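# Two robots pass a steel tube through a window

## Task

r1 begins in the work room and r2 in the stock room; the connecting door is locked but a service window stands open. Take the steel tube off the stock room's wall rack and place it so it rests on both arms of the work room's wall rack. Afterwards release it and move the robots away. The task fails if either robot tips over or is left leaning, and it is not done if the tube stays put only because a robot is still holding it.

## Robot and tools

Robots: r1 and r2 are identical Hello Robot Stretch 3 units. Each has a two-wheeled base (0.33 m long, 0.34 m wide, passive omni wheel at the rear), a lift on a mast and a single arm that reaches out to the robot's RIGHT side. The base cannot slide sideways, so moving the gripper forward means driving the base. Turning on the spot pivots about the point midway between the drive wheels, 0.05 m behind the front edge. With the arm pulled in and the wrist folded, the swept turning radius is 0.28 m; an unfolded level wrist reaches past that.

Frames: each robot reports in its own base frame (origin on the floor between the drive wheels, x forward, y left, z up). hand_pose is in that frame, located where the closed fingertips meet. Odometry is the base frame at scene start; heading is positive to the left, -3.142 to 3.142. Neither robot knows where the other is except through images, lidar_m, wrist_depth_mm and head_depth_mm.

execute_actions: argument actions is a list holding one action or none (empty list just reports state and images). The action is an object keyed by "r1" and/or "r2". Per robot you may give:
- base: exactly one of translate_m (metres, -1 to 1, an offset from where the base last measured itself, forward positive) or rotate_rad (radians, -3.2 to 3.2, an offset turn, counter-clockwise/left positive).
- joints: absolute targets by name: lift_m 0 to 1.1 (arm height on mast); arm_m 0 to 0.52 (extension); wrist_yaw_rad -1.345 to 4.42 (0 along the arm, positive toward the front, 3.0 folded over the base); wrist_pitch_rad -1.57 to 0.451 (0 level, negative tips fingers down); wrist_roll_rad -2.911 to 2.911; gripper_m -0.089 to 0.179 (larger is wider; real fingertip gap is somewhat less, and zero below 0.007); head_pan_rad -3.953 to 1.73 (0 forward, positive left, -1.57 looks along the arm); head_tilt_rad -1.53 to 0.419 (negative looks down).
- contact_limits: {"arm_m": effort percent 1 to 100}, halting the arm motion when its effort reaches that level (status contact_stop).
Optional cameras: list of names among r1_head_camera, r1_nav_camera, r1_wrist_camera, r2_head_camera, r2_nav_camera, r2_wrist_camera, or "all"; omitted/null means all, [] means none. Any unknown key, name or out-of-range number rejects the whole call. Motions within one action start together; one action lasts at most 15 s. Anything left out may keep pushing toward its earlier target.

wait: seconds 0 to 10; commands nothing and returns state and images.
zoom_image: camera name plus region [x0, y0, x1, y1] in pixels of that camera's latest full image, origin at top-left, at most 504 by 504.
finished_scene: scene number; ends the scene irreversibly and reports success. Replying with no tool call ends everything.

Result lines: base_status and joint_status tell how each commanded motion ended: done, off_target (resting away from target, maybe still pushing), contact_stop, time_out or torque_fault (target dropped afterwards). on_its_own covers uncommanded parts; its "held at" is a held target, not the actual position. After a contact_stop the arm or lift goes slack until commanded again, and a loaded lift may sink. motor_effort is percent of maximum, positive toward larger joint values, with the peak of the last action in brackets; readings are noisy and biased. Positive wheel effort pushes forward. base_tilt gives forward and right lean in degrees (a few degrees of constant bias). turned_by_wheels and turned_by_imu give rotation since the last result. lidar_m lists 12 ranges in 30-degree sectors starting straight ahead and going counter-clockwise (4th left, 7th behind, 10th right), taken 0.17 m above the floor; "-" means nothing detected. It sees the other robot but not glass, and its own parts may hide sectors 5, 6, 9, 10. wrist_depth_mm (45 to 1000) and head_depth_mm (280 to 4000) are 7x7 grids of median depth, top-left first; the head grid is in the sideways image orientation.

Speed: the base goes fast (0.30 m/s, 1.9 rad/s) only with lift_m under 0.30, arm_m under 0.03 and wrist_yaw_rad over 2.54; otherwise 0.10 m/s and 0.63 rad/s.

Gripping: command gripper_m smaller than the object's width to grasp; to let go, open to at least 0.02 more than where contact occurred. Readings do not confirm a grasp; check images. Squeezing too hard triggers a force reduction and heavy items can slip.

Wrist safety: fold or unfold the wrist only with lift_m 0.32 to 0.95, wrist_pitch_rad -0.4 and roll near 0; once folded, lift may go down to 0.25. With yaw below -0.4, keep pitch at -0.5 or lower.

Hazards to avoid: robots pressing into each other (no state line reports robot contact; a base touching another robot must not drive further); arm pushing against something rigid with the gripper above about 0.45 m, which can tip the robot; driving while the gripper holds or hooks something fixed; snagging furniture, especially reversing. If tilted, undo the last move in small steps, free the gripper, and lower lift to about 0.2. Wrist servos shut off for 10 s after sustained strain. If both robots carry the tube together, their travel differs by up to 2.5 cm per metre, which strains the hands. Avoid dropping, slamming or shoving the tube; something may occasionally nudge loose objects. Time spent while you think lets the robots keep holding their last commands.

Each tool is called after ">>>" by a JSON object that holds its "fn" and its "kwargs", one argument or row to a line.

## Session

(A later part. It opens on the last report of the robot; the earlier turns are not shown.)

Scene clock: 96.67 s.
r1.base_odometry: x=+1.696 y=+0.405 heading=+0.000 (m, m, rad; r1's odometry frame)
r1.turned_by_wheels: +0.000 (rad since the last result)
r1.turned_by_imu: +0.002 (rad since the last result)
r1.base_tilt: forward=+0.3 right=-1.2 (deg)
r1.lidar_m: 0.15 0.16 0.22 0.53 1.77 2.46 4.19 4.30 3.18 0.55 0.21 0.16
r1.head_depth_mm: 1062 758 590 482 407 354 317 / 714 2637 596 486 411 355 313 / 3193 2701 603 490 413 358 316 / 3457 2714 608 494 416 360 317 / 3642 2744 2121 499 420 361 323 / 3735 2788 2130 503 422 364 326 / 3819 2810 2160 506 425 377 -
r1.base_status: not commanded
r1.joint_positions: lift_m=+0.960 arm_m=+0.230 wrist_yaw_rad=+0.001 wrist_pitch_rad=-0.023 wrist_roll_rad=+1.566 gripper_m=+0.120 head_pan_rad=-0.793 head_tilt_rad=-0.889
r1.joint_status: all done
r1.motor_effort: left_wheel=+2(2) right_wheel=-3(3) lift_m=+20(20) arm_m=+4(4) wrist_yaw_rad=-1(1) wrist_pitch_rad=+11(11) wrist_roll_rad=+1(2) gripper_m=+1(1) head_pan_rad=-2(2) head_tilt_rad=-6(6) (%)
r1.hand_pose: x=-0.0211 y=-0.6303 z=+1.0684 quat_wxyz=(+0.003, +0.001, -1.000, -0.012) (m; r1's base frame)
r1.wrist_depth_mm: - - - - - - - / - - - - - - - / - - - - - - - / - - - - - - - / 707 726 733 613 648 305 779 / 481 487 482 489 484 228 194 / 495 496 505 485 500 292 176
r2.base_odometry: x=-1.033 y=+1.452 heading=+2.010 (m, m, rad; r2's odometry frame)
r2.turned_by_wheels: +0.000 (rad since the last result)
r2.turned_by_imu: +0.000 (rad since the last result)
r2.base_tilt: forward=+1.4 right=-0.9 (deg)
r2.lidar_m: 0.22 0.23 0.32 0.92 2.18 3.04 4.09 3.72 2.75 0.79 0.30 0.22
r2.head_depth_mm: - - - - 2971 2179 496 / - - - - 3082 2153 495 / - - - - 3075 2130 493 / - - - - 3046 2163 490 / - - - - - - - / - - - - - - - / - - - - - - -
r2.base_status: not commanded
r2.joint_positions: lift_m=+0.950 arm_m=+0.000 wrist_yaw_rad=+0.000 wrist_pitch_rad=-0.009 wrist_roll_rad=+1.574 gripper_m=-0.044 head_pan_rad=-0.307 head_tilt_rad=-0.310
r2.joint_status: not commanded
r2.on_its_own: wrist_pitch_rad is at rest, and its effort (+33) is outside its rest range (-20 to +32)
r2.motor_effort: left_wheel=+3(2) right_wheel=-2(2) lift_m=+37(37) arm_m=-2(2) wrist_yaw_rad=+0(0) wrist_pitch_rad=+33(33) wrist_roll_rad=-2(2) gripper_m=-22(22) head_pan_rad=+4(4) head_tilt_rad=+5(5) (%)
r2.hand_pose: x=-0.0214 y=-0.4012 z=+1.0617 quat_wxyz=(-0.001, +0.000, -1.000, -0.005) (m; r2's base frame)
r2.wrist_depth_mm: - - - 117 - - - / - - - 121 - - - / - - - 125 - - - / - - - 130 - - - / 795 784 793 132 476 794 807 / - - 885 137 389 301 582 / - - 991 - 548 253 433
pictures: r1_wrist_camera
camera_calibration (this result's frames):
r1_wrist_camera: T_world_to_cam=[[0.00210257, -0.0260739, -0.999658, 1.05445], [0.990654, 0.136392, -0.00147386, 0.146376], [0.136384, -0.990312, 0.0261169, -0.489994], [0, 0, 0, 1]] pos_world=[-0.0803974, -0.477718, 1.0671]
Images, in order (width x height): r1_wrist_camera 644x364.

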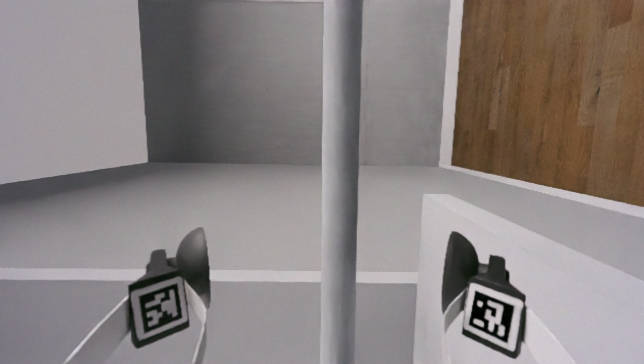

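>>> {"fn": "execute_actions", "kwargs": {
  "actions": [
    {"r1":{"joints":{"arm_m":0.265,"lift_m":0.954}}}
  ],
  "cameras": []
}}

>>> {"fn": "execute_actions", "kwargs": {
  "actions": [
    {"r1":{"joints":{"gripper_m":-0.045}}}
  ],
  "cameras": []
}}

>>> {"fn": "execute_actions", "kwargs": {
  "actions": [
    {"r2":{"joints":{"gripper_m":0.018}}}
  ],
  "cameras": []
}}

>>> {"fn": "execute_actions", "kwargs": {
  "actions": [
    {"r2":{"base":{"translate_m":-0.67},"joints":{"arm_m":0.025}}}
  ],
  "cameras": ["r1_wrist_camera","r2_wrist_camera","r1_nav_camera"]
}}

Scene clock: 98.27 s.
r1.base_odometry: x=+1.696 y=+0.405 heading=+0.000 (m, m, rad; r1's odometry frame)
r1.turned_by_wheels: +0.000 (rad since the last result)
r1.turned_by_imu: +0.000 (rad since the last result)
r1.base_tilt: forward=+0.3 right=-1.2 (deg)
r1.lidar_m: 0.15 0.16 0.22 0.53 1.77 2.46 4.18 4.31 3.20 0.55 0.21 0.16
r1.head_depth_mm: 1066 760 589 482 408 353 317 / 715 2632 595 486 411 356 313 / 3154 2683 603 490 413 357 315 / 3448 2714 609 494 416 359 317 / 3695 2770 2113 499 419 362 323 / 3726 2793 2145 503 422 365 326 / 3908 2815 2171 506 425 377 -
r1.base_status: not commanded
r1.joint_positions: lift_m=+0.954 arm_m=+0.265 wrist_yaw_rad=+0.001 wrist_pitch_rad=-0.023 wrist_roll_rad=+1.566 gripper_m=+0.120 head_pan_rad=-0.793 head_tilt_rad=-0.889
r1.joint_status: all done
r1.motor_effort: left_wheel=+2(2) right_wheel=-3(3) lift_m=+17(19) arm_m=+3(3) wrist_yaw_rad=-1(1) wrist_pitch_rad=+11(12) wrist_roll_rad=+1(1) gripper_m=+1(1) head_pan_rad=-3(3) head_tilt_rad=-5(5) (%)
r1.hand_pose: x=-0.0211 y=-0.6653 z=+1.0626 quat_wxyz=(+0.003, +0.001, -1.000, -0.012) (m; r1's base frame)
r1.wrist_depth_mm: - - - 113 - - - / - - - 116 - - - / - - - 117 - - - / - - - 119 - - - / 709 708 737 121 643 291 789 / 462 483 464 124 454 220 188 / 450 466 460 126 468 280 169
r2.base_odometry: x=-1.033 y=+1.452 heading=+2.010 (m, m, rad; r2's odometry frame)
r2.turned_by_wheels: +0.000 (rad since the last result)
r2.turned_by_imu: +0.000 (rad since the last result)
r2.base_tilt: forward=+1.3 right=-0.9 (deg)
r2.lidar_m: 0.22 0.23 0.32 0.92 2.17 3.02 4.09 3.73 2.76 0.79 0.30 0.23
r2.head_depth_mm: - - - - 2763 2093 496 / - - - - 3086 2158 495 / - - - - 2993 2157 493 / - - - - 3042 2150 490 / - - - - - - - / - - - - - - - / - - - - - - -
r2.base_status: not commanded
r2.joint_positions: lift_m=+0.950 arm_m=+0.000 wrist_yaw_rad=+0.000 wrist_pitch_rad=-0.009 wrist_roll_rad=+1.574 gripper_m=-0.044 head_pan_rad=-0.307 head_tilt_rad=-0.310
r2.joint_status: not commanded
r2.on_its_own: wrist_pitch_rad is at rest, and its effort (+33) is outside its rest range (-20 to +32)
r2.motor_effort: left_wheel=+2(2) right_wheel=-2(2) lift_m=+37(37) arm_m=-2(2) wrist_yaw_rad=+0(0) wrist_pitch_rad=+33(33) wrist_roll_rad=-2(2) gripper_m=-22(22) head_pan_rad=+5(5) head_tilt_rad=+5(5) (%)
r2.hand_pose: x=-0.0214 y=-0.4012 z=+1.0617 quat_wxyz=(-0.001, +0.000, -1.000, -0.005) (m; r2's base frame)
r2.wrist_depth_mm: - - - 118 - - - / - - - 121 - - - / - - - 125 - - - / - - - 130 - - - / 769 782 788 131 476 800 822 / - - 917 137 386 304 575 / - - 985 960 569 255 432
pictures: none
No camera images: the call's "cameras" was empty. Leave "cameras" out to get every camera's image.

Scene clock: 100.53 s.
r1.base_odometry: x=+1.696 y=+0.405 heading=+0.000 (m, m, rad; r1's odometry frame)
r1.turned_by_wheels: +0.000 (rad since the last result)
r1.turned_by_imu: +0.001 (rad since the last result)
r1.base_tilt: forward=+0.3 right=-1.2 (deg)
r1.lidar_m: 0.15 0.16 0.22 0.53 1.77 2.47 4.19 4.32 3.18 0.55 0.21 0.16
r1.head_depth_mm: 1062 761 588 481 408 353 317 / 715 2648 595 486 410 355 314 / 3170 2675 603 491 413 358 315 / 3404 2742 607 494 417 360 317 / 3705 2769 2114 498 418 362 323 / 3739 2811 2156 503 422 364 326 / 3824 2841 2176 506 425 378 -
r1.base_status: not commanded
r1.joint_positions: lift_m=+0.954 arm_m=+0.265 wrist_yaw_rad=+0.001 wrist_pitch_rad=-0.023 wrist_roll_rad=+1.566 gripper_m=-0.044 head_pan_rad=-0.793 head_tilt_rad=-0.889
r1.joint_status: all done
r1.motor_effort: left_wheel=+2(2) right_wheel=-2(2) lift_m=+17(17) arm_m=+2(3) wrist_yaw_rad=-1(1) wrist_pitch_rad=+11(12) wrist_roll_rad=+1(1) gripper_m=-21(97) head_pan_rad=-2(3) head_tilt_rad=-5(6) (%)
r1.hand_pose: x=-0.0211 y=-0.6654 z=+1.0626 quat_wxyz=(+0.003, +0.001, -1.000, -0.012) (m; r1's base frame)
r1.wrist_depth_mm: - - - 118 - - - / - - - 121 - - - / - - - 125 - - - / - - - - - - - / 723 741 732 125 622 312 787 / 470 461 467 125 430 248 188 / 462 456 452 129 432 251 169
r2.base_odometry: x=-1.033 y=+1.452 heading=+2.010 (m, m, rad; r2's odometry frame)
r2.turned_by_wheels: +0.000 (rad since the last result)
r2.turned_by_imu: +0.000 (rad since the last result)
r2.base_tilt: forward=+1.3 right=-0.9 (deg)
r2.lidar_m: 0.22 0.23 0.32 0.91 2.17 3.01 4.08 3.73 2.75 0.79 0.30 0.22
r2.head_depth_mm: - - - - 673 2171 497 / - - - - 3086 2171 495 / - - - - 3062 2152 493 / - - - - 3044 2147 490 / - - - - - - - / - - - - - - - / - - - - - - -
r2.base_status: not commanded
r2.joint_positions: lift_m=+0.950 arm_m=+0.000 wrist_yaw_rad=+0.000 wrist_pitch_rad=-0.008 wrist_roll_rad=+1.574 gripper_m=-0.044 head_pan_rad=-0.307 head_tilt_rad=-0.310
r2.joint_status: not commanded
r2.on_its_own: wrist_pitch_rad is at rest, and its effort (+33) is outside its rest range (-20 to +32)
r2.motor_effort: left_wheel=+2(2) right_wheel=-2(2) lift_m=+37(37) arm_m=-2(3) wrist_yaw_rad=+0(0) wrist_pitch_rad=+33(34) wrist_roll_rad=-2(2) gripper_m=-22(22) head_pan_rad=+4(4) head_tilt_rad=+4(5) (%)
r2.hand_pose: x=-0.0213 y=-0.4012 z=+1.0619 quat_wxyz=(-0.001, +0.000, -1.000, -0.005) (m; r2's base frame)
r2.wrist_depth_mm: - - - 119 - - - / - - - 122 - - - / - - - 126 - - - / - - - 131 - - - / 795 776 811 131 473 800 816 / - - 915 137 390 302 574 / - - 972 - 570 254 428
pictures: none
No camera images: the call's "cameras" was empty. Leave "cameras" out to get every camera's image.

Scene clock: 101.83 s.
r1.base_odometry: x=+1.696 y=+0.405 heading=+0.000 (m, m, rad; r1's odometry frame)
r1.turned_by_wheels: +0.000 (rad since the last result)
r1.turned_by_imu: +0.000 (rad since the last result)
r1.base_tilt: forward=+0.3 right=-1.2 (deg)
r1.lidar_m: 0.15 0.16 0.22 0.53 1.77 2.47 4.19 4.29 3.19 0.55 0.21 0.16
r1.head_depth_mm: 1028 759 588 483 408 354 317 / 710 2626 597 486 410 355 313 / 767 2683 602 490 413 358 316 / 3519 2735 609 494 416 360 316 / 3648 2737 2111 498 419 362 323 / 3828 2794 2123 503 421 364 326 / 3849 2837 2140 507 424 378 -
r1.base_status: not commanded
r1.joint_positions: lift_m=+0.954 arm_m=+0.265 wrist_yaw_rad=+0.001 wrist_pitch_rad=-0.023 wrist_roll_rad=+1.566 gripper_m=-0.041 head_pan_rad=-0.793 head_tilt_rad=-0.889
r1.joint_status: not commanded
r1.motor_effort: left_wheel=+2(1) right_wheel=-2(2) lift_m=+17(17) arm_m=+3(3) wrist_yaw_rad=-1(1) wrist_pitch_rad=+11(13) wrist_roll_rad=+1(1) gripper_m=-19(20) head_pan_rad=-3(3) head_tilt_rad=-5(6) (%)
r1.hand_pose: x=-0.0211 y=-0.6654 z=+1.0625 quat_wxyz=(+0.003, +0.001, -1.000, -0.012) (m; r1's base frame)
r1.wrist_depth_mm: - - - - - - - / - - - - - - - / - - - - - - - / - - - - - - - / 737 722 737 124 615 311 790 / 460 471 473 124 427 250 186 / 447 454 464 130 440 249 170
r2.base_odometry: x=-1.033 y=+1.452 heading=+2.010 (m, m, rad; r2's odometry frame)
r2.turned_by_wheels: +0.000 (rad since the last result)
r2.turned_by_imu: +0.000 (rad since the last result)
r2.base_tilt: forward=+1.3 right=-0.9 (deg)
r2.lidar_m: 0.22 0.23 0.32 0.92 2.17 3.03 4.08 3.71 2.75 0.79 0.30 0.22
r2.head_depth_mm: - - - - 667 2169 495 / - - - - 3044 2178 494 / - - - - 3014 2155 492 / - - - - 2995 2133 489 / - - - - - - - / - - - - - - - / - - - - - - -
r2.base_status: not commanded
r2.joint_positions: lift_m=+0.950 arm_m=+0.000 wrist_yaw_rad=+0.000 wrist_pitch_rad=-0.007 wrist_roll_rad=+1.574 gripper_m=+0.018 head_pan_rad=-0.307 head_tilt_rad=-0.310
r2.joint_status: all done
r2.on_its_own: wrist_pitch_rad is at rest, and its effort (+33) is outside its rest range (-20 to +32)
r2.motor_effort: left_wheel=+2(1) right_wheel=-2(2) lift_m=+37(37) arm_m=-2(1) wrist_yaw_rad=+0(1) wrist_pitch_rad=+33(34) wrist_roll_rad=-2(2) gripper_m=-9(81) head_pan_rad=+4(4) head_tilt_rad=+4(5) (%)
r2.hand_pose: x=-0.0213 y=-0.4012 z=+1.0621 quat_wxyz=(-0.001, +0.000, -1.000, -0.004) (m; r2's base frame)
r2.wrist_depth_mm: - - - - - - - / - - - - - - - / - - - - - - - / - - - - - - - / 777 786 781 133 441 800 808 / - - 912 790 393 302 563 / - - - 149 544 244 433
pictures: none
No camera images: the call's "cameras" was empty. Leave "cameras" out to get every camera's image.

Scene clock: 109.53 s.
r1.base_odometry: x=+1.696 y=+0.405 heading=+0.000 (m, m, rad; r1's odometry frame)
r1.turned_by_wheels: +0.000 (rad since the last result)
r1.turned_by_imu: +0.002 (rad since the last result)
r1.base_tilt: forward=+0.3 right=-1.2 (deg)
r1.lidar_m: 0.15 0.16 0.22 0.53 1.77 2.47 4.19 4.29 3.21 0.55 0.21 0.16
r1.head_depth_mm: 2805 758 590 481 407 354 317 / 3081 2668 595 486 411 355 313 / 3280 2702 600 489 413 358 315 / 3411 2486 607 493 416 360 317 / 3742 2758 1859 498 419 361 323 / 3779 2768 2131 503 422 364 325 / 3844 2822 2149 506 425 377 -
r1.base_status: not commanded
r1.joint_positions: lift_m=+0.954 arm_m=+0.265 wrist_yaw_rad=+0.055 wrist_pitch_rad=-0.061 wrist_roll_rad=+1.571 gripper_m=-0.041 head_pan_rad=-0.793 head_tilt_rad=-0.889
r1.joint_status: not commanded
r1.on_its_own: wrist_yaw_rad is held at +0.043, not at your +0.000, by its stall guard, which is not easing now
r1.motor_effort: left_wheel=+6(8) right_wheel=-9(14) lift_m=+18(19) arm_m=+2(3) wrist_yaw_rad=-8(17) wrist_pitch_rad=+31(31) wrist_roll_rad=+0(1) gripper_m=-20(20) head_pan_rad=-2(3) head_tilt_rad=-7(6) (%)
r1.hand_pose: x=-0.0075 y=-0.6637 z=+1.0528 quat_wxyz=(+0.001, +0.027, -0.999, -0.031) (m; r1's base frame)
r1.wrist_depth_mm: - - - - - - - / - - - 120 - - - / - - - 121 - - - / - - - 123 - - - / 594 604 617 125 417 245 643 / 444 445 458 125 376 229 165 / 454 467 464 469 418 228 158
r2.base_odometry: x=-0.748 y=+0.846 heading=+2.010 (m, m, rad; r2's odometry frame)
r2.turned_by_wheels: +0.000 (rad since the last result)
r2.turned_by_imu: -0.005 (rad since the last result)
r2.base_tilt: forward=+1.4 right=-1.0 (deg)
r2.lidar_m: 0.89 0.93 1.28 2.08 2.18 3.02 3.42 3.58 2.74 2.64 1.24 0.92
r2.head_depth_mm: - - - - 917 1135 1211 / - - - - 960 1091 1166 / - - - 1227 957 1061 1125 / 3881 - - - 896 1020 1087 / 3886 - - - 886 991 1045 / 3639 - - - 891 960 1018 / 729 763 801 842 887 932 988
r2.base_status: done
r2.joint_positions: lift_m=+0.950 arm_m=+0.025 wrist_yaw_rad=+0.056 wrist_pitch_rad=+0.025 wrist_roll_rad=+1.575 gripper_m=+0.018 head_pan_rad=-0.307 head_tilt_rad=-0.310
r2.joint_status: all done
r2.on_its_own: wrist_yaw_rad is held at +0.043, not at your +0.000, by its stall guard, which is not easing now
r2.motor_effort: left_wheel=+4(6) right_wheel=-6(15) lift_m=+35(37) arm_m=+4(5) wrist_yaw_rad=-9(17) wrist_pitch_rad=+21(33) wrist_roll_rad=-3(3) gripper_m=-5(9) head_pan_rad=+5(4) head_tilt_rad=+6(5) (%)
r2.hand_pose: x=-0.0069 y=-0.4261 z=+1.0705 quat_wxyz=(-0.002, +0.028, -1.000, +0.012) (m; r2's base frame)
r2.wrist_depth_mm: - - - 115 - - - / - - - 121 - - - / - - - - - - - / - - - - - - - / - - - 132 - - - / - - - 138 - - - / - - - - - - -
pictures: r1_nav_camera (sideways: a quarter turn counterclockwise sets it upright), r1_wrist_camera, r2_wrist_camera
camera_calibration (this result's frames):
r1_nav_camera: T_world_to_cam=[[0.560756, -0.543748, 0.624412, -0.770277], [-0.68385, -0.729321, -0.0209701, 0.0806013], [0.466799, -0.415245, -0.780814, 0.971736], [0, 0, 0, 1]] pos_world=[0.033451, 0.043456, 1.2414]
r1_wrist_camera: T_world_to_cam=[[0.00580307, 0.0125549, -0.999904, 1.06383], [0.981929, 0.189079, 0.00807284, 0.162225], [0.189162, -0.981882, -0.0112307, -0.479166], [0, 0, 0, 1]] pos_world=[-0.0748271, -0.514514, 1.05704]
r2_wrist_camera: T_world_to_cam=[[-0.0194356, -0.0390159, -0.99905, 1.0523], [0.960574, 0.276458, -0.0294836, 0.180148], [0.277345, -0.960234, 0.0321045, -0.271713], [0, 0, 0, 1]] pos_world=[-0.0772351, -0.269655, 1.06533]
Images, in order (width x height): r1_nav_camera 672x504, r1_wrist_camera 644x364, r2_wrist_camera 644x364.

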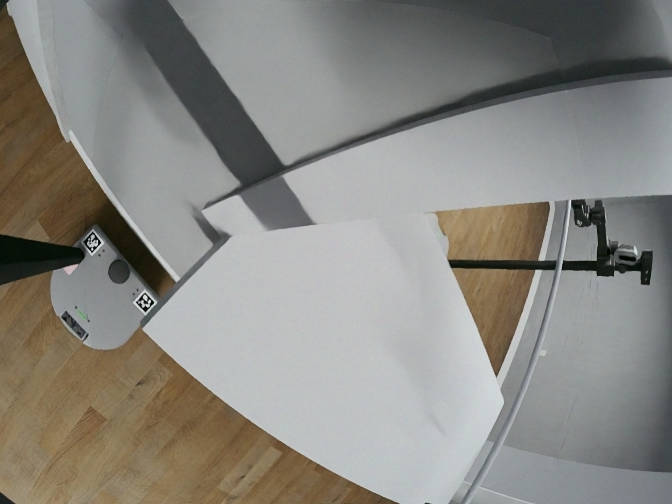

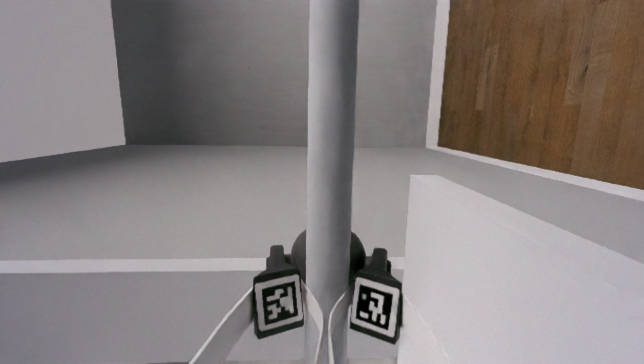

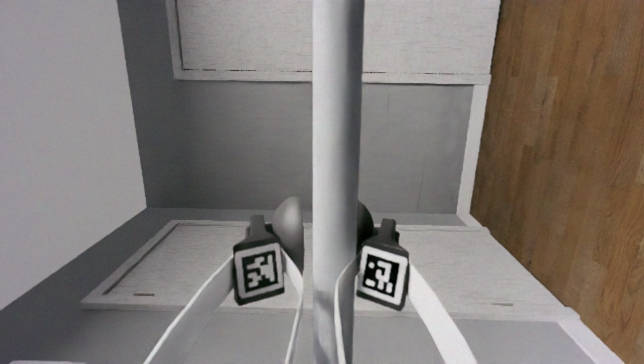

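>>> {"fn": "execute_actions", "kwargs": {
  "actions": [
    {"r2":{"joints":{"gripper_m":-0.045,"wrist_yaw_rad":0}},"r1":{"joints":{"gripper_m":0.018,"wrist_pitch_rad":0.08,"wrist_yaw_rad":0}}}
  ],
  "cameras": []
}}

>>> {"fn": "execute_actions", "kwargs": {
  "actions": [
    {"r2":{"base":{"translate_m":0.57}}}
  ],
  "cameras": ["r1_wrist_camera"]
}}

Scene clock: 111.00 s.
r1.base_odometry: x=+1.696 y=+0.405 heading=+0.000 (m, m, rad; r1's odometry frame)
r1.turned_by_wheels: +0.000 (rad since the last result)
r1.turned_by_imu: +0.000 (rad since the last result)
r1.base_tilt: forward=+0.3 right=-1.2 (deg)
r1.lidar_m: 0.15 0.16 0.22 0.53 1.77 2.46 4.19 4.33 3.20 0.55 0.21 0.16
r1.head_depth_mm: 2859 756 589 482 408 353 317 / 3097 2660 595 487 410 355 314 / 3260 2689 601 490 413 358 315 / 3458 2514 608 494 416 360 317 / 3665 2766 1862 499 419 361 323 / 3755 2774 2140 504 422 364 326 / - 2799 2179 506 425 377 -
r1.base_status: not commanded
r1.joint_positions: lift_m=+0.954 arm_m=+0.265 wrist_yaw_rad=+0.009 wrist_pitch_rad=+0.012 wrist_roll_rad=+1.571 gripper_m=+0.018 head_pan_rad=-0.793 head_tilt_rad=-0.889
r1.joint_status: wrist_pitch_rad off_target (ended at +0.012, target +0.080); the others done
r1.on_its_own: wrist_pitch_rad is at rest, and its effort (+34) is outside its rest range (-20 to +32)
r1.motor_effort: left_wheel=+4(6) right_wheel=-6(8) lift_m=+19(19) arm_m=+2(3) wrist_yaw_rad=-6(11) wrist_pitch_rad=+34(37) wrist_roll_rad=+0(0) gripper_m=-5(82) head_pan_rad=-2(3) head_tilt_rad=-6(5) (%)
r1.hand_pose: x=-0.0190 y=-0.6663 z=+1.0715 quat_wxyz=(+0.000, +0.005, -1.000, +0.006) (m; r1's base frame)
r1.wrist_depth_mm: - - - - - - - / - - - - - - - / - - - - - - - / - - - - - - - / 687 705 716 126 651 292 756 / 453 460 452 126 424 269 188 / 478 466 460 457 458 270 180
r2.base_odometry: x=-0.748 y=+0.846 heading=+2.010 (m, m, rad; r2's odometry frame)
r2.turned_by_wheels: +0.000 (rad since the last result)
r2.turned_by_imu: +0.000 (rad since the last result)
r2.base_tilt: forward=+1.3 right=-0.9 (deg)
r2.lidar_m: 0.89 0.93 1.28 2.09 2.19 3.00 3.41 3.59 2.74 2.64 1.24 0.92
r2.head_depth_mm: - - - - 911 1129 1216 / - - - - 965 1089 1163 / - - - - 954 1058 1130 / 3816 - - - 895 1025 1087 / 3902 - - - 886 988 1053 / 3593 - - - 888 958 1018 / 729 764 799 838 879 932 987
r2.base_status: not commanded
r2.joint_positions: lift_m=+0.950 arm_m=+0.025 wrist_yaw_rad=+0.010 wrist_pitch_rad=+0.028 wrist_roll_rad=+1.574 gripper_m=-0.044 head_pan_rad=-0.307 head_tilt_rad=-0.310
r2.joint_status: all done
r2.motor_effort: left_wheel=+4(4) right_wheel=-5(6) lift_m=+34(35) arm_m=+3(3) wrist_yaw_rad=-6(10) wrist_pitch_rad=+20(21) wrist_roll_rad=-2(3) gripper_m=-20(96) head_pan_rad=+4(5) head_tilt_rad=+4(4) (%)
r2.hand_pose: x=-0.0188 y=-0.4266 z=+1.0712 quat_wxyz=(-0.001, +0.005, -1.000, +0.013) (m; r2's base frame)
r2.wrist_depth_mm: - - - 119 - - - / - - - 122 - - - / - - - 125 - - - / - - - 130 - - - / - - - 132 - - - / - - - 139 - - - / - - - - - - -
pictures: none
No camera images: the call's "cameras" was empty. Leave "cameras" out to get every camera's image.

Scene clock: 117.67 s.
r1.base_odometry: x=+1.696 y=+0.405 heading=-0.001 (m, m, rad; r1's odometry frame)
r1.turned_by_wheels: -0.001 (rad since the last result)
r1.turned_by_imu: +0.001 (rad since the last result)
r1.base_tilt: forward=+0.2 right=-1.2 (deg)
r1.lidar_m: 0.15 0.16 0.22 0.53 1.77 2.46 4.17 4.31 3.19 0.55 0.21 0.16
r1.head_depth_mm: 2676 759 590 483 407 353 317 / 3017 2541 595 487 410 356 313 / 760 2677 602 490 413 357 315 / 3309 2717 609 494 417 360 317 / 3690 2756 2127 498 418 362 323 / 3738 2814 2176 502 422 364 327 / - 2826 2162 507 426 377 -
r1.base_status: not commanded
r1.joint_positions: lift_m=+0.954 arm_m=+0.265 wrist_yaw_rad=-0.023 wrist_pitch_rad=-0.022 wrist_roll_rad=+1.571 gripper_m=+0.018 head_pan_rad=-0.793 head_tilt_rad=-0.889
r1.joint_status: not commanded
r1.on_its_own: wrist_yaw_rad is at rest, and its effort (+14) is outside its rest range (-12 to +12); wrist_pitch_rad is at rest, and its effort (+52) is outside its rest range (-20 to +32)
r1.motor_effort: left_wheel=-3(4) right_wheel=+8(8) lift_m=+21(21) arm_m=+3(3) wrist_yaw_rad=+14(14) wrist_pitch_rad=+52(52) wrist_roll_rad=+0(1) gripper_m=-10(10) head_pan_rad=-3(2) head_tilt_rad=-7(6) (%)
r1.hand_pose: x=-0.0271 y=-0.6653 z=+1.0625 quat_wxyz=(+0.000, -0.011, -1.000, -0.012) (m; r1's base frame)
r1.wrist_depth_mm: - - - - - - - / - - - - - - - / - - - - - - - / - - - - - - - / 803 819 836 749 423 763 849 / 516 510 522 450 340 247 201 / 446 451 457 456 419 245 167
r2.base_odometry: x=-0.990 y=+1.362 heading=+2.010 (m, m, rad; r2's odometry frame)
r2.turned_by_wheels: +0.000 (rad since the last result)
r2.turned_by_imu: +0.004 (rad since the last result)
r2.base_tilt: forward=+1.3 right=-0.9 (deg)
r2.lidar_m: 0.32 0.33 0.46 1.34 2.17 3.03 3.99 3.73 2.73 1.14 0.44 0.33
r2.head_depth_mm: - - - - 2718 646 496 / - - - - 2733 640 495 / - - - - 3039 638 493 / - - - - 3001 634 492 / - - - - 2677 582 458 / - - - - 286 300 318 / - - - - 286 299 317
r2.base_status: done
r2.joint_positions: lift_m=+0.950 arm_m=+0.025 wrist_yaw_rad=-0.021 wrist_pitch_rad=+0.061 wrist_roll_rad=+1.571 gripper_m=-0.044 head_pan_rad=-0.307 head_tilt_rad=-0.310
r2.joint_status: not commanded
r2.on_its_own: wrist_yaw_rad is at rest, and its effort (+14) is outside its rest range (-12 to +12)
r2.motor_effort: left_wheel=-2(8) right_wheel=+5(7) lift_m=+32(34) arm_m=+3(4) wrist_yaw_rad=+14(14) wrist_pitch_rad=+7(20) wrist_roll_rad=+0(2) gripper_m=-19(20) head_pan_rad=+5(4) head_tilt_rad=+6(5) (%)
r2.hand_pose: x=-0.0269 y=-0.4269 z=+1.0798 quat_wxyz=(+0.001, -0.011, -0.999, +0.030) (m; r2's base frame)
r2.wrist_depth_mm: - - - - - - - / - - - - - - - / - - - - - - - / - - - - - - - / 784 - - 131 - - - / 773 813 818 137 564 782 815 / 784 - 920 142 777 551 619
pictures: r1_wrist_camera
camera_calibration (this result's frames):
r1_wrist_camera: T_world_to_cam=[[0.0058463, -0.0266739, -0.999627, 1.04733], [0.993599, 0.11293, 0.00279765, 0.137037], [0.112813, -0.993245, 0.0271634, -0.527407], [0, 0, 0, 1]] pos_world=[-0.0827845, -0.511383, 1.06088]
Images, in order (width x height): r1_wrist_camera 644x364.

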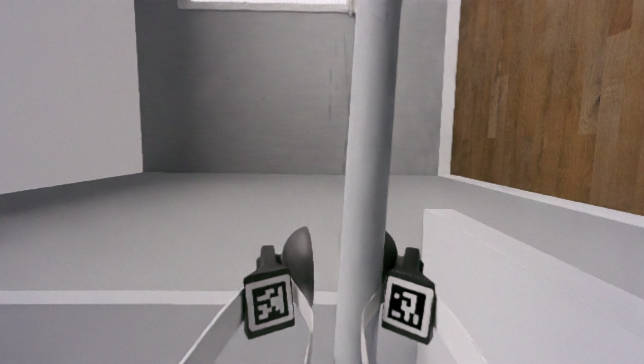

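>>> {"fn": "execute_actions", "kwargs": {
  "actions": [
    {"r1":{"joints":{"gripper_m":-0.045,"lift_m":0.975}}}
  ],
  "cameras": []
}}

>>> {"fn": "execute_actions", "kwargs": {
  "actions": [
    {"r2":{"joints":{"gripper_m":0.1}}}
  ],
  "cameras": ["r1_wrist_camera","r2_wrist_camera"]
}}

Scene clock: 119.10 s.
r1.base_odometry: x=+1.696 y=+0.405 heading=+0.000 (m, m, rad; r1's odometry frame)
r1.turned_by_wheels: +0.000 (rad since the last result)
r1.turned_by_imu: +0.001 (rad since the last result)
r1.base_tilt: forward=+0.3 right=-1.2 (deg)
r1.lidar_m: 0.15 0.16 0.22 0.53 1.77 2.46 4.19 4.31 3.19 0.55 0.21 0.16
r1.head_depth_mm: 1116 758 590 483 408 353 317 / 3020 2552 594 486 410 355 313 / 3207 2689 601 490 414 357 315 / 3322 2719 608 494 416 359 316 / 3685 2751 2106 498 419 362 323 / - 2795 2151 503 422 364 326 / - 2834 2165 506 425 377 -
r1.base_status: not commanded
r1.joint_positions: lift_m=+0.975 arm_m=+0.265 wrist_yaw_rad=-0.048 wrist_pitch_rad=-0.026 wrist_roll_rad=+1.571 gripper_m=-0.044 head_pan_rad=-0.793 head_tilt_rad=-0.889
r1.joint_status: all done
r1.on_its_own: wrist_yaw_rad is held at -0.040, not at your +0.000, by its stall guard, which is not easing now; wrist_pitch_rad is at rest, and its effort (+55) is outside its rest range (-20 to +32)
r1.motor_effort: left_wheel=-1(1) right_wheel=+2(2) lift_m=+24(23) arm_m=+3(2) wrist_yaw_rad=+5(5) wrist_pitch_rad=+55(56) wrist_roll_rad=+0(0) gripper_m=-25(100) head_pan_rad=-3(2) head_tilt_rad=-6(7) (%)
r1.hand_pose: x=-0.0336 y=-0.6650 z=+1.0823 quat_wxyz=(+0.000, -0.024, -1.000, -0.014) (m; r1's base frame)
r1.wrist_depth_mm: - - - 130 - - - / - - - 129 - - - / - - - 130 - - - / - - - 132 - - - / 863 901 902 129 906 866 964 / 546 555 555 126 428 279 222 / 442 443 448 448 448 277 189
r2.base_odometry: x=-0.990 y=+1.362 heading=+2.010 (m, m, rad; r2's odometry frame)
r2.turned_by_wheels: +0.000 (rad since the last result)
r2.turned_by_imu: +0.000 (rad since the last result)
r2.base_tilt: forward=+1.4 right=-1.0 (deg)
r2.lidar_m: 0.32 0.33 0.46 1.34 2.17 3.03 3.98 3.75 2.73 1.14 0.44 0.33
r2.head_depth_mm: - - - - 2905 644 496 / - - - - 2882 640 494 / - - - - 3050 638 493 / - - - - 3034 634 491 / - - - - 2668 582 459 / - - - - 285 300 317 / - - - - 286 299 317
r2.base_status: not commanded
r2.joint_positions: lift_m=+0.950 arm_m=+0.025 wrist_yaw_rad=-0.009 wrist_pitch_rad=+0.062 wrist_roll_rad=+1.572 gripper_m=-0.044 head_pan_rad=-0.307 head_tilt_rad=-0.310
r2.joint_status: not commanded
r2.motor_effort: left_wheel=+0(0) right_wheel=+1(1) lift_m=+32(32) arm_m=+3(3) wrist_yaw_rad=+5(6) wrist_pitch_rad=+7(8) wrist_roll_rad=-1(1) gripper_m=-19(19) head_pan_rad=+4(3) head_tilt_rad=+5(6) (%)
r2.hand_pose: x=-0.0236 y=-0.4270 z=+1.0800 quat_wxyz=(+0.000, -0.004, -1.000, +0.030) (m; r2's base frame)
r2.wrist_depth_mm: - - - 122 - - - / - - - 125 - - - / - - - 129 - - - / - - - 131 - - - / 797 - - 132 - - - / 765 834 785 139 578 795 786 / 770 - 909 813 791 411 603
pictures: none
No camera images: the call's "cameras" was empty. Leave "cameras" out to get every camera's image.

Scene clock: 121.03 s.
r1.base_odometry: x=+1.696 y=+0.405 heading=+0.000 (m, m, rad; r1's odometry frame)
r1.turned_by_wheels: +0.000 (rad since the last result)
r1.turned_by_imu: +0.001 (rad since the last result)
r1.base_tilt: forward=+0.3 right=-1.3 (deg)
r1.lidar_m: 0.15 0.16 0.22 0.53 1.77 2.47 4.18 4.32 3.20 0.55 0.21 0.16
r1.head_depth_mm: 1113 759 589 481 407 353 316 / 3081 2559 595 486 411 355 313 / 3256 2683 601 490 413 357 315 / 3555 2708 609 494 416 360 317 / 3842 2741 2121 498 419 362 323 / - 2764 2138 502 422 364 326 / - 2824 2148 507 425 377 -
r1.base_status: not commanded
r1.joint_positions: lift_m=+0.975 arm_m=+0.265 wrist_yaw_rad=-0.040 wrist_pitch_rad=-0.026 wrist_roll_rad=+1.571 gripper_m=-0.041 head_pan_rad=-0.793 head_tilt_rad=-0.889
r1.joint_status: not commanded
r1.on_its_own: wrist_yaw_rad is held at -0.040, not at your +0.000, by its stall guard, which is not easing now; wrist_pitch_rad is at rest, and its effort (+54) is outside its rest range (-20 to +32)
r1.motor_effort: left_wheel=+1(1) right_wheel=-2(2) lift_m=+24(24) arm_m=+2(3) wrist_yaw_rad=+0(5) wrist_pitch_rad=+54(55) wrist_roll_rad=+0(0) gripper_m=-24(24) head_pan_rad=-3(3) head_tilt_rad=-6(5) (%)
r1.hand_pose: x=-0.0315 y=-0.6651 z=+1.0824 quat_wxyz=(+0.000, -0.020, -1.000, -0.013) (m; r1's base frame)
r1.wrist_depth_mm: - - - - - - - / - - - - - - - / - - - - - - - / - - - - - - - / 845 880 868 129 877 375 926 / 526 544 536 126 423 279 220 / 437 449 452 441 451 279 188
r2.base_odometry: x=-0.990 y=+1.362 heading=+2.010 (m, m, rad; r2's odometry frame)
r2.turned_by_wheels: +0.000 (rad since the last result)
r2.turned_by_imu: +0.000 (rad since the last result)
r2.base_tilt: forward=+1.3 right=-0.9 (deg)
r2.lidar_m: 0.32 0.33 0.46 1.34 2.17 3.01 3.98 3.73 2.73 1.15 0.44 0.33
r2.head_depth_mm: 3974 - - - 2771 643 496 / - - - - 2890 640 495 / - - - - 3047 638 492 / - - - - 3028 635 490 / - - - - 2690 583 457 / - - - - 285 300 317 / - - - - 286 299 317
r2.base_status: not commanded
r2.joint_positions: lift_m=+0.950 arm_m=+0.025 wrist_yaw_rad=-0.001 wrist_pitch_rad=+0.062 wrist_roll_rad=+1.572 gripper_m=+0.100 head_pan_rad=-0.307 head_tilt_rad=-0.310
r2.joint_status: all done
r2.motor_effort: left_wheel=+2(1) right_wheel=-1(1) lift_m=+32(31) arm_m=+3(4) wrist_yaw_rad=+1(6) wrist_pitch_rad=+7(7) wrist_roll_rad=-1(1) gripper_m=+0(78) head_pan_rad=+4(3) head_tilt_rad=+5(5) (%)
r2.hand_pose: x=-0.0216 y=-0.4270 z=+1.0801 quat_wxyz=(+0.000, +0.000, -1.000, +0.030) (m; r2's base frame)
r2.wrist_depth_mm: - - - - - - - / - - 129 - - - - / - - 129 - - - - / - - - - - - - / 779 - 136 - - - - / 770 844 140 777 814 760 763 / 720 - 802 975 670 391 593
pictures: r1_wrist_camera, r2_wrist_camera
camera_calibration (this result's frames):
r1_wrist_camera: T_world_to_cam=[[0.00554349, -0.0234111, -0.999711, 1.0695], [0.995393, 0.0958254, 0.00327552, 0.129478], [0.0957209, -0.995123, 0.0238344, -0.525402], [0, 0, 0, 1]] pos_world=[-0.0845179, -0.510209, 1.08129]
r2_wrist_camera: T_world_to_cam=[[-0.0253568, -0.0744606, -0.996902, 1.04395], [0.974747, 0.219479, -0.0411866, 0.183442], [0.221866, -0.972772, 0.067015, -0.313071], [0, 0, 0, 1]] pos_world=[-0.082879, -0.267075, 1.06925]
Images, in order (width x height): r1_wrist_camera 644x364, r2_wrist_camera 644x364.

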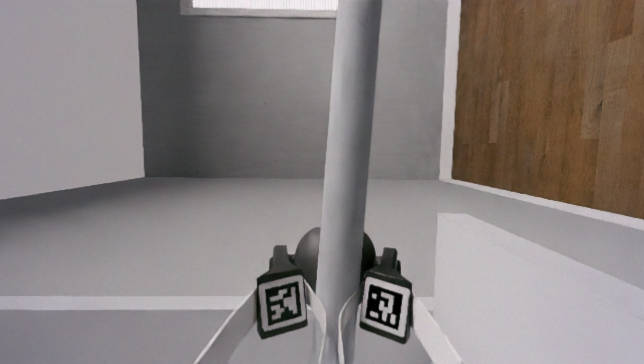

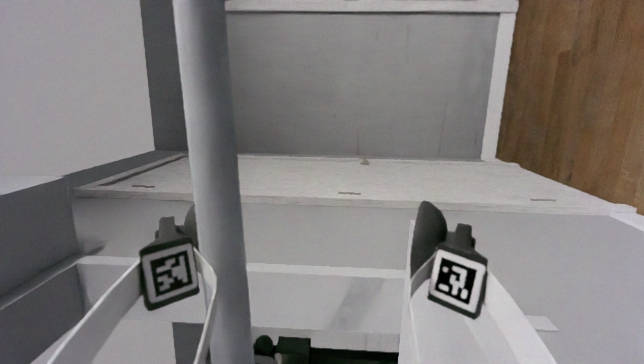

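Slightly overshot; pull back 3 cm.

>>> {"fn": "execute_actions", "kwargs": {
  "actions": [
    {"r2":{"joints":{"gripper_m":-0.045}},"r1":{"joints":{"gripper_m":0.018,"wrist_yaw_rad":0}}}
  ],
  "cameras": []
}}

>>> {"fn": "execute_actions", "kwargs": {
  "actions": [
    {"r2":{"base":{"translate_m":-0.03}}}
  ],
  "cameras": []
}}

>>> {"fn": "execute_actions", "kwargs": {
  "actions": [
    {"r1":{"joints":{"gripper_m":-0.045}}}
  ],
  "cameras": []
}}

>>> {"fn": "execute_actions", "kwargs": {
  "actions": [
    {"r2":{"joints":{"gripper_m":0.1}}}
  ],
  "cameras": ["r2_wrist_camera"]
}}

Scene clock: 123.13 s.
r1.base_odometry: x=+1.696 y=+0.405 heading=+0.000 (m, m, rad; r1's odometry frame)
r1.turned_by_wheels: +0.000 (rad since the last result)
r1.turned_by_imu: +0.001 (rad since the last result)
r1.base_tilt: forward=+0.3 right=-1.2 (deg)
r1.lidar_m: 0.15 0.16 0.22 0.53 1.77 2.47 4.20 4.27 3.19 0.55 0.21 0.16
r1.head_depth_mm: 1111 756 589 481 408 354 316 / 3041 2549 596 485 411 355 314 / 3179 2677 602 490 413 357 315 / 3283 2683 605 494 416 359 316 / 3687 2746 2106 498 419 362 324 / 3754 2773 2156 503 421 364 326 / - 2818 2185 506 425 377 -
r1.base_status: not commanded
r1.joint_positions: lift_m=+0.975 arm_m=+0.265 wrist_yaw_rad=-0.002 wrist_pitch_rad=-0.024 wrist_roll_rad=+1.571 gripper_m=+0.018 head_pan_rad=-0.793 head_tilt_rad=-0.889
r1.joint_status: all done
r1.on_its_own: wrist_pitch_rad is at rest, and its effort (+54) is outside its rest range (-20 to +32)
r1.motor_effort: left_wheel=+1(1) right_wheel=-2(3) lift_m=+24(24) arm_m=+3(3) wrist_yaw_rad=+1(4) wrist_pitch_rad=+54(56) wrist_roll_rad=+0(0) gripper_m=-10(83) head_pan_rad=-3(3) head_tilt_rad=-5(6) (%)
r1.hand_pose: x=-0.0219 y=-0.6653 z=+1.0828 quat_wxyz=(+0.000, -0.001, -1.000, -0.013) (m; r1's base frame)
r1.wrist_depth_mm: - - - - - - - / - - - - - - - / - - - - - - - / - - - - - - - / 731 734 747 690 625 312 802 / 471 474 471 445 387 281 200 / 447 462 456 451 463 282 192
r2.base_odometry: x=-0.990 y=+1.362 heading=+2.010 (m, m, rad; r2's odometry frame)
r2.turned_by_wheels: +0.000 (rad since the last result)
r2.turned_by_imu: +0.000 (rad since the last result)
r2.base_tilt: forward=+1.3 right=-0.9 (deg)
r2.lidar_m: 0.32 0.33 0.46 1.34 2.17 3.01 3.98 3.73 2.74 1.14 0.44 0.33
r2.head_depth_mm: - - - - 2929 646 496 / - - - - 2852 642 495 / - - - - 3051 639 491 / - - - - 3006 634 490 / - - - - 2685 582 458 / - - - - 285 300 318 / - - - - 286 299 316
r2.base_status: not commanded
r2.joint_positions: lift_m=+0.950 arm_m=+0.025 wrist_yaw_rad=-0.001 wrist_pitch_rad=+0.062 wrist_roll_rad=+1.572 gripper_m=-0.044 head_pan_rad=-0.307 head_tilt_rad=-0.310
r2.joint_status: all done
r2.motor_effort: left_wheel=+2(2) right_wheel=-2(1) lift_m=+31(32) arm_m=+3(4) wrist_yaw_rad=+1(1) wrist_pitch_rad=+7(7) wrist_roll_rad=-1(1) gripper_m=-19(97) head_pan_rad=+4(4) head_tilt_rad=+4(5) (%)
r2.hand_pose: x=-0.0216 y=-0.4270 z=+1.0802 quat_wxyz=(+0.000, +0.000, -1.000, +0.031) (m; r2's base frame)
r2.wrist_depth_mm: - - - 121 - - - / - - - 124 - - - / - - - 128 - - - / - - - 131 - - - / 766 - - 131 - - - / 761 816 819 137 574 766 748 / 771 - 943 815 782 402 597
pictures: none
No camera images: the call's "cameras" was empty. Leave "cameras" out to get every camera's image.

Scene clock: 125.43 s.
r1.base_odometry: x=+1.696 y=+0.405 heading=+0.000 (m, m, rad; r1's odometry frame)
r1.turned_by_wheels: +0.000 (rad since the last result)
r1.turned_by_imu: +0.000 (rad since the last result)
r1.base_tilt: forward=+0.3 right=-1.2 (deg)
r1.lidar_m: 0.15 0.16 0.22 0.53 1.77 2.46 4.18 4.28 3.20 0.55 0.21 0.16
r1.head_depth_mm: 2772 757 588 482 407 353 317 / 3018 1240 594 486 410 355 313 / 3185 2675 601 490 413 357 315 / 3286 2706 607 494 416 359 316 / 3671 2730 2106 498 419 362 323 / 3705 2792 2132 502 422 364 326 / - 2845 2159 506 425 378 -
r1.base_status: not commanded
r1.joint_positions: lift_m=+0.975 arm_m=+0.265 wrist_yaw_rad=+0.038 wrist_pitch_rad=-0.024 wrist_roll_rad=+1.572 gripper_m=+0.018 head_pan_rad=-0.793 head_tilt_rad=-0.889
r1.joint_status: not commanded
r1.on_its_own: wrist_yaw_rad is held at +0.043, not at your +0.000, by its stall guard, which is not easing now; wrist_pitch_rad is at rest, and its effort (+53) is outside its rest range (-20 to +32)
r1.motor_effort: left_wheel=+1(8) right_wheel=+0(15) lift_m=+24(24) arm_m=+2(3) wrist_yaw_rad=+3(17) wrist_pitch_rad=+53(53) wrist_roll_rad=-1(1) gripper_m=-9(10) head_pan_rad=-3(2) head_tilt_rad=-5(6) (%)
r1.hand_pose: x=-0.0117 y=-0.6652 z=+1.0828 quat_wxyz=(+0.000, +0.019, -1.000, -0.012) (m; r1's base frame)
r1.wrist_depth_mm: - - - - - - - / - - - - - - - / - - - - - - - / - - - - - - - / 643 654 644 611 562 289 613 / 447 447 458 458 388 282 191 / 460 458 474 464 472 281 190
r2.base_odometry: x=-0.977 y=+1.335 heading=+2.010 (m, m, rad; r2's odometry frame)
r2.turned_by_wheels: +0.000 (rad since the last result)
r2.turned_by_imu: +0.000 (rad since the last result)
r2.base_tilt: forward=+1.3 right=-0.9 (deg)
r2.lidar_m: 0.35 0.36 0.50 1.47 2.18 3.00 3.96 3.72 2.74 1.25 0.48 0.36
r2.head_depth_mm: - - - - 2909 643 497 / - - - - 2879 641 494 / - - - - 3068 638 493 / - - - - 3054 634 490 / - - - - 2823 607 473 / - - 286 300 314 333 354 / - - 287 300 315 333 352
r2.base_status: done
r2.joint_positions: lift_m=+0.950 arm_m=+0.025 wrist_yaw_rad=+0.036 wrist_pitch_rad=+0.062 wrist_roll_rad=+1.572 gripper_m=-0.044 head_pan_rad=-0.307 head_tilt_rad=-0.310
r2.joint_status: not commanded
r2.on_its_own: wrist_yaw_rad is held at +0.043, not at your +0.000, by its stall guard, which is not easing now
r2.motor_effort: left_wheel=+2(7) right_wheel=+0(13) lift_m=+32(32) arm_m=+4(4) wrist_yaw_rad=+5(18) wrist_pitch_rad=+7(7) wrist_roll_rad=-1(1) gripper_m=-20(20) head_pan_rad=+4(3) head_tilt_rad=+4(5) (%)
r2.hand_pose: x=-0.0120 y=-0.4268 z=+1.0802 quat_wxyz=(-0.001, +0.018, -0.999, +0.031) (m; r2's base frame)
r2.wrist_depth_mm: - - - 118 - - - / - - - 121 - - - / - - - 125 - - - / - - - 130 - - - / 804 978 - 131 - - - / 762 824 835 140 568 776 779 / 774 - 959 148 807 561 614
pictures: none
No camera images: the call's "cameras" was empty. Leave "cameras" out to get every camera's image.

Scene clock: 126.53 s.
r1.base_odometry: x=+1.696 y=+0.405 heading=+0.000 (m, m, rad; r1's odometry frame)
r1.turned_by_wheels: +0.000 (rad since the last result)
r1.turned_by_imu: +0.000 (rad since the last result)
r1.base_tilt: forward=+0.3 right=-1.3 (deg)
r1.lidar_m: 0.15 0.16 0.22 0.53 1.77 2.47 4.18 4.30 3.19 0.55 0.21 0.16
r1.head_depth_mm: 2757 759 589 483 408 353 317 / 3024 1239 597 486 410 355 313 / 3223 2698 603 489 413 357 315 / 3257 2701 607 494 416 360 317 / 3591 2725 2109 497 419 362 323 / 3751 2762 2148 503 422 364 326 / - 2841 2156 506 425 377 -
r1.base_status: not commanded
r1.joint_positions: lift_m=+0.975 arm_m=+0.265 wrist_yaw_rad=+0.038 wrist_pitch_rad=-0.024 wrist_roll_rad=+1.572 gripper_m=-0.044 head_pan_rad=-0.793 head_tilt_rad=-0.889
r1.joint_status: all done
r1.on_its_own: wrist_yaw_rad is held at +0.043, not at your +0.000, by its stall guard, which is not easing now; wrist_pitch_rad is at rest, and its effort (+53) is outside its rest range (-20 to +32)
r1.motor_effort: left_wheel=+1(1) right_wheel=-1(0) lift_m=+24(24) arm_m=+2(2) wrist_yaw_rad=+3(3) wrist_pitch_rad=+53(54) wrist_roll_rad=-1(1) gripper_m=-25(100) head_pan_rad=-3(2) head_tilt_rad=-7(4) (%)
r1.hand_pose: x=-0.0117 y=-0.6652 z=+1.0828 quat_wxyz=(+0.000, +0.019, -1.000, -0.012) (m; r1's base frame)
r1.wrist_depth_mm: - - - 121 - - - / - - - 122 - - - / - - - 124 - - - / - - - 127 - - - / 635 660 657 127 606 287 610 / 453 455 461 126 428 278 190 / 464 464 470 467 483 280 189
r2.base_odometry: x=-0.977 y=+1.335 heading=+2.010 (m, m, rad; r2's odometry frame)
r2.turned_by_wheels: +0.000 (rad since the last result)
r2.turned_by_imu: +0.000 (rad since the last result)
r2.base_tilt: forward=+1.4 right=-0.9 (deg)
r2.lidar_m: 0.35 0.36 0.50 1.47 2.17 3.00 3.95 3.74 2.75 1.25 0.48 0.36
r2.head_depth_mm: - - - - 2909 645 495 / - - - - 2923 640 494 / - - - - 3080 636 492 / - - - - 3040 634 491 / - - - - 2814 608 474 / - - 286 298 314 334 354 / - - 287 300 316 332 351
r2.base_status: not commanded
r2.joint_positions: lift_m=+0.950 arm_m=+0.025 wrist_yaw_rad=+0.037 wrist_pitch_rad=+0.062 wrist_roll_rad=+1.572 gripper_m=-0.044 head_pan_rad=-0.307 head_tilt_rad=-0.310
r2.joint_status: not commanded
r2.on_its_own: wrist_yaw_rad is held at +0.043, not at your +0.000, by its stall guard, which is not easing now
r2.motor_effort: left_wheel=+2(1) right_wheel=+0(0) lift_m=+31(32) arm_m=+3(4) wrist_yaw_rad=+4(4) wrist_pitch_rad=+7(7) wrist_roll_rad=-1(1) gripper_m=-19(19) head_pan_rad=+4(4) head_tilt_rad=+4(5) (%)
r2.hand_pose: x=-0.0119 y=-0.4268 z=+1.0802 quat_wxyz=(-0.001, +0.018, -0.999, +0.031) (m; r2's base frame)
r2.wrist_depth_mm: - - - 117 - - - / - - - 121 - - - / - - - 125 - - - / - - - 130 - - - / 791 980 986 131 - - - / 777 830 828 139 571 758 779 / 774 - 936 843 792 554 608
pictures: none
No camera images: the call's "cameras" was empty. Leave "cameras" out to get every camera's image.

Scene clock: 128.47 s.
r1.base_odometry: x=+1.696 y=+0.405 heading=+0.000 (m, m, rad; r1's odometry frame)
r1.turned_by_wheels: +0.000 (rad since the last result)
r1.turned_by_imu: +0.001 (rad since the last result)
r1.base_tilt: forward=+0.2 right=-1.2 (deg)
r1.lidar_m: 0.15 0.16 0.22 0.53 1.77 2.46 4.18 4.27 3.18 0.55 0.21 0.16
r1.head_depth_mm: 2743 757 590 482 407 354 317 / 3014 1247 597 485 410 355 313 / 3204 2681 601 490 413 358 315 / 3423 2715 608 494 415 360 317 / 3811 2741 2109 499 418 361 323 / - 2787 2142 502 422 364 326 / - 2841 2138 506 425 377 -
r1.base_status: not commanded
r1.joint_positions: lift_m=+0.975 arm_m=+0.265 wrist_yaw_rad=+0.042 wrist_pitch_rad=-0.024 wrist_roll_rad=+1.572 gripper_m=-0.041 head_pan_rad=-0.793 head_tilt_rad=-0.889
r1.joint_status: not commanded
r1.on_its_own: wrist_yaw_rad is held at +0.043, not at your +0.000, by its stall guard, which is not easing now; wrist_pitch_rad is at rest, and its effort (+53) is outside its rest range (-20 to +32)
r1.motor_effort: left_wheel=+1(1) right_wheel=-2(2) lift_m=+24(24) arm_m=+2(2) wrist_yaw_rad=+1(4) wrist_pitch_rad=+53(53) wrist_roll_rad=-1(1) gripper_m=-24(25) head_pan_rad=-3(3) head_tilt_rad=-5(6) (%)
r1.hand_pose: x=-0.0107 y=-0.6651 z=+1.0829 quat_wxyz=(+0.000, +0.021, -1.000, -0.012) (m; r1's base frame)
r1.wrist_depth_mm: - - - - - - - / - - - - - - - / - - - - - - - / - - - 929 - - - / 629 657 645 128 593 286 256 / 454 456 461 125 430 285 190 / 464 462 464 471 475 284 191
r2.base_odometry: x=-0.977 y=+1.335 heading=+2.010 (m, m, rad; r2's odometry frame)
r2.turned_by_wheels: +0.000 (rad since the last result)
r2.turned_by_imu: +0.000 (rad since the last result)
r2.base_tilt: forward=+1.4 right=-0.9 (deg)
r2.lidar_m: 0.35 0.36 0.51 1.47 2.17 3.02 3.95 3.74 2.75 1.25 0.48 0.36
r2.head_depth_mm: - - - - 2916 646 495 / - - - - 2907 641 493 / - - - - 3022 636 491 / - - - - 2984 633 491 / - - - - 2864 608 473 / - - 286 299 314 333 354 / - - 287 300 315 332 352
r2.base_status: not commanded
r2.joint_positions: lift_m=+0.950 arm_m=+0.025 wrist_yaw_rad=+0.042 wrist_pitch_rad=+0.062 wrist_roll_rad=+1.572 gripper_m=+0.100 head_pan_rad=-0.307 head_tilt_rad=-0.310
r2.joint_status: all done
r2.on_its_own: wrist_yaw_rad is held at +0.043, not at your +0.000, by its stall guard, which is not easing now
r2.motor_effort: left_wheel=+2(1) right_wheel=-1(1) lift_m=+31(32) arm_m=+3(3) wrist_yaw_rad=+1(5) wrist_pitch_rad=+7(7) wrist_roll_rad=-1(1) gripper_m=+0(77) head_pan_rad=+5(5) head_tilt_rad=+5(5) (%)
r2.hand_pose: x=-0.0106 y=-0.4268 z=+1.0802 quat_wxyz=(-0.001, +0.021, -0.999, +0.031) (m; r2's base frame)
r2.wrist_depth_mm: - - - - - - - / - - - - - - - / - - 127 - - - - / - - - - - - - / 792 - 136 987 - - - / 751 851 813 803 792 738 768 / 748 - 497 - 670 392 602
pictures: r2_wrist_camera
camera_calibration (this result's frames):
r2_wrist_camera: T_world_to_cam=[[-0.0221438, -0.0756941, -0.996885, 1.04379], [0.964486, 0.260897, -0.0412342, 0.190306], [0.263206, -0.962394, 0.0672286, -0.310662], [0, 0, 0, 1]] pos_world=[-0.0786656, -0.269621, 1.06927]
Images, in order (width x height): r2_wrist_camera 644x364.

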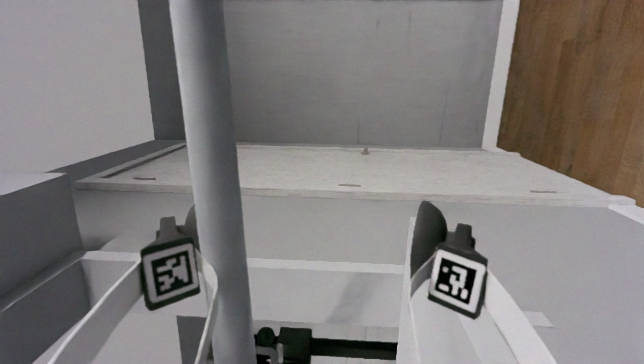

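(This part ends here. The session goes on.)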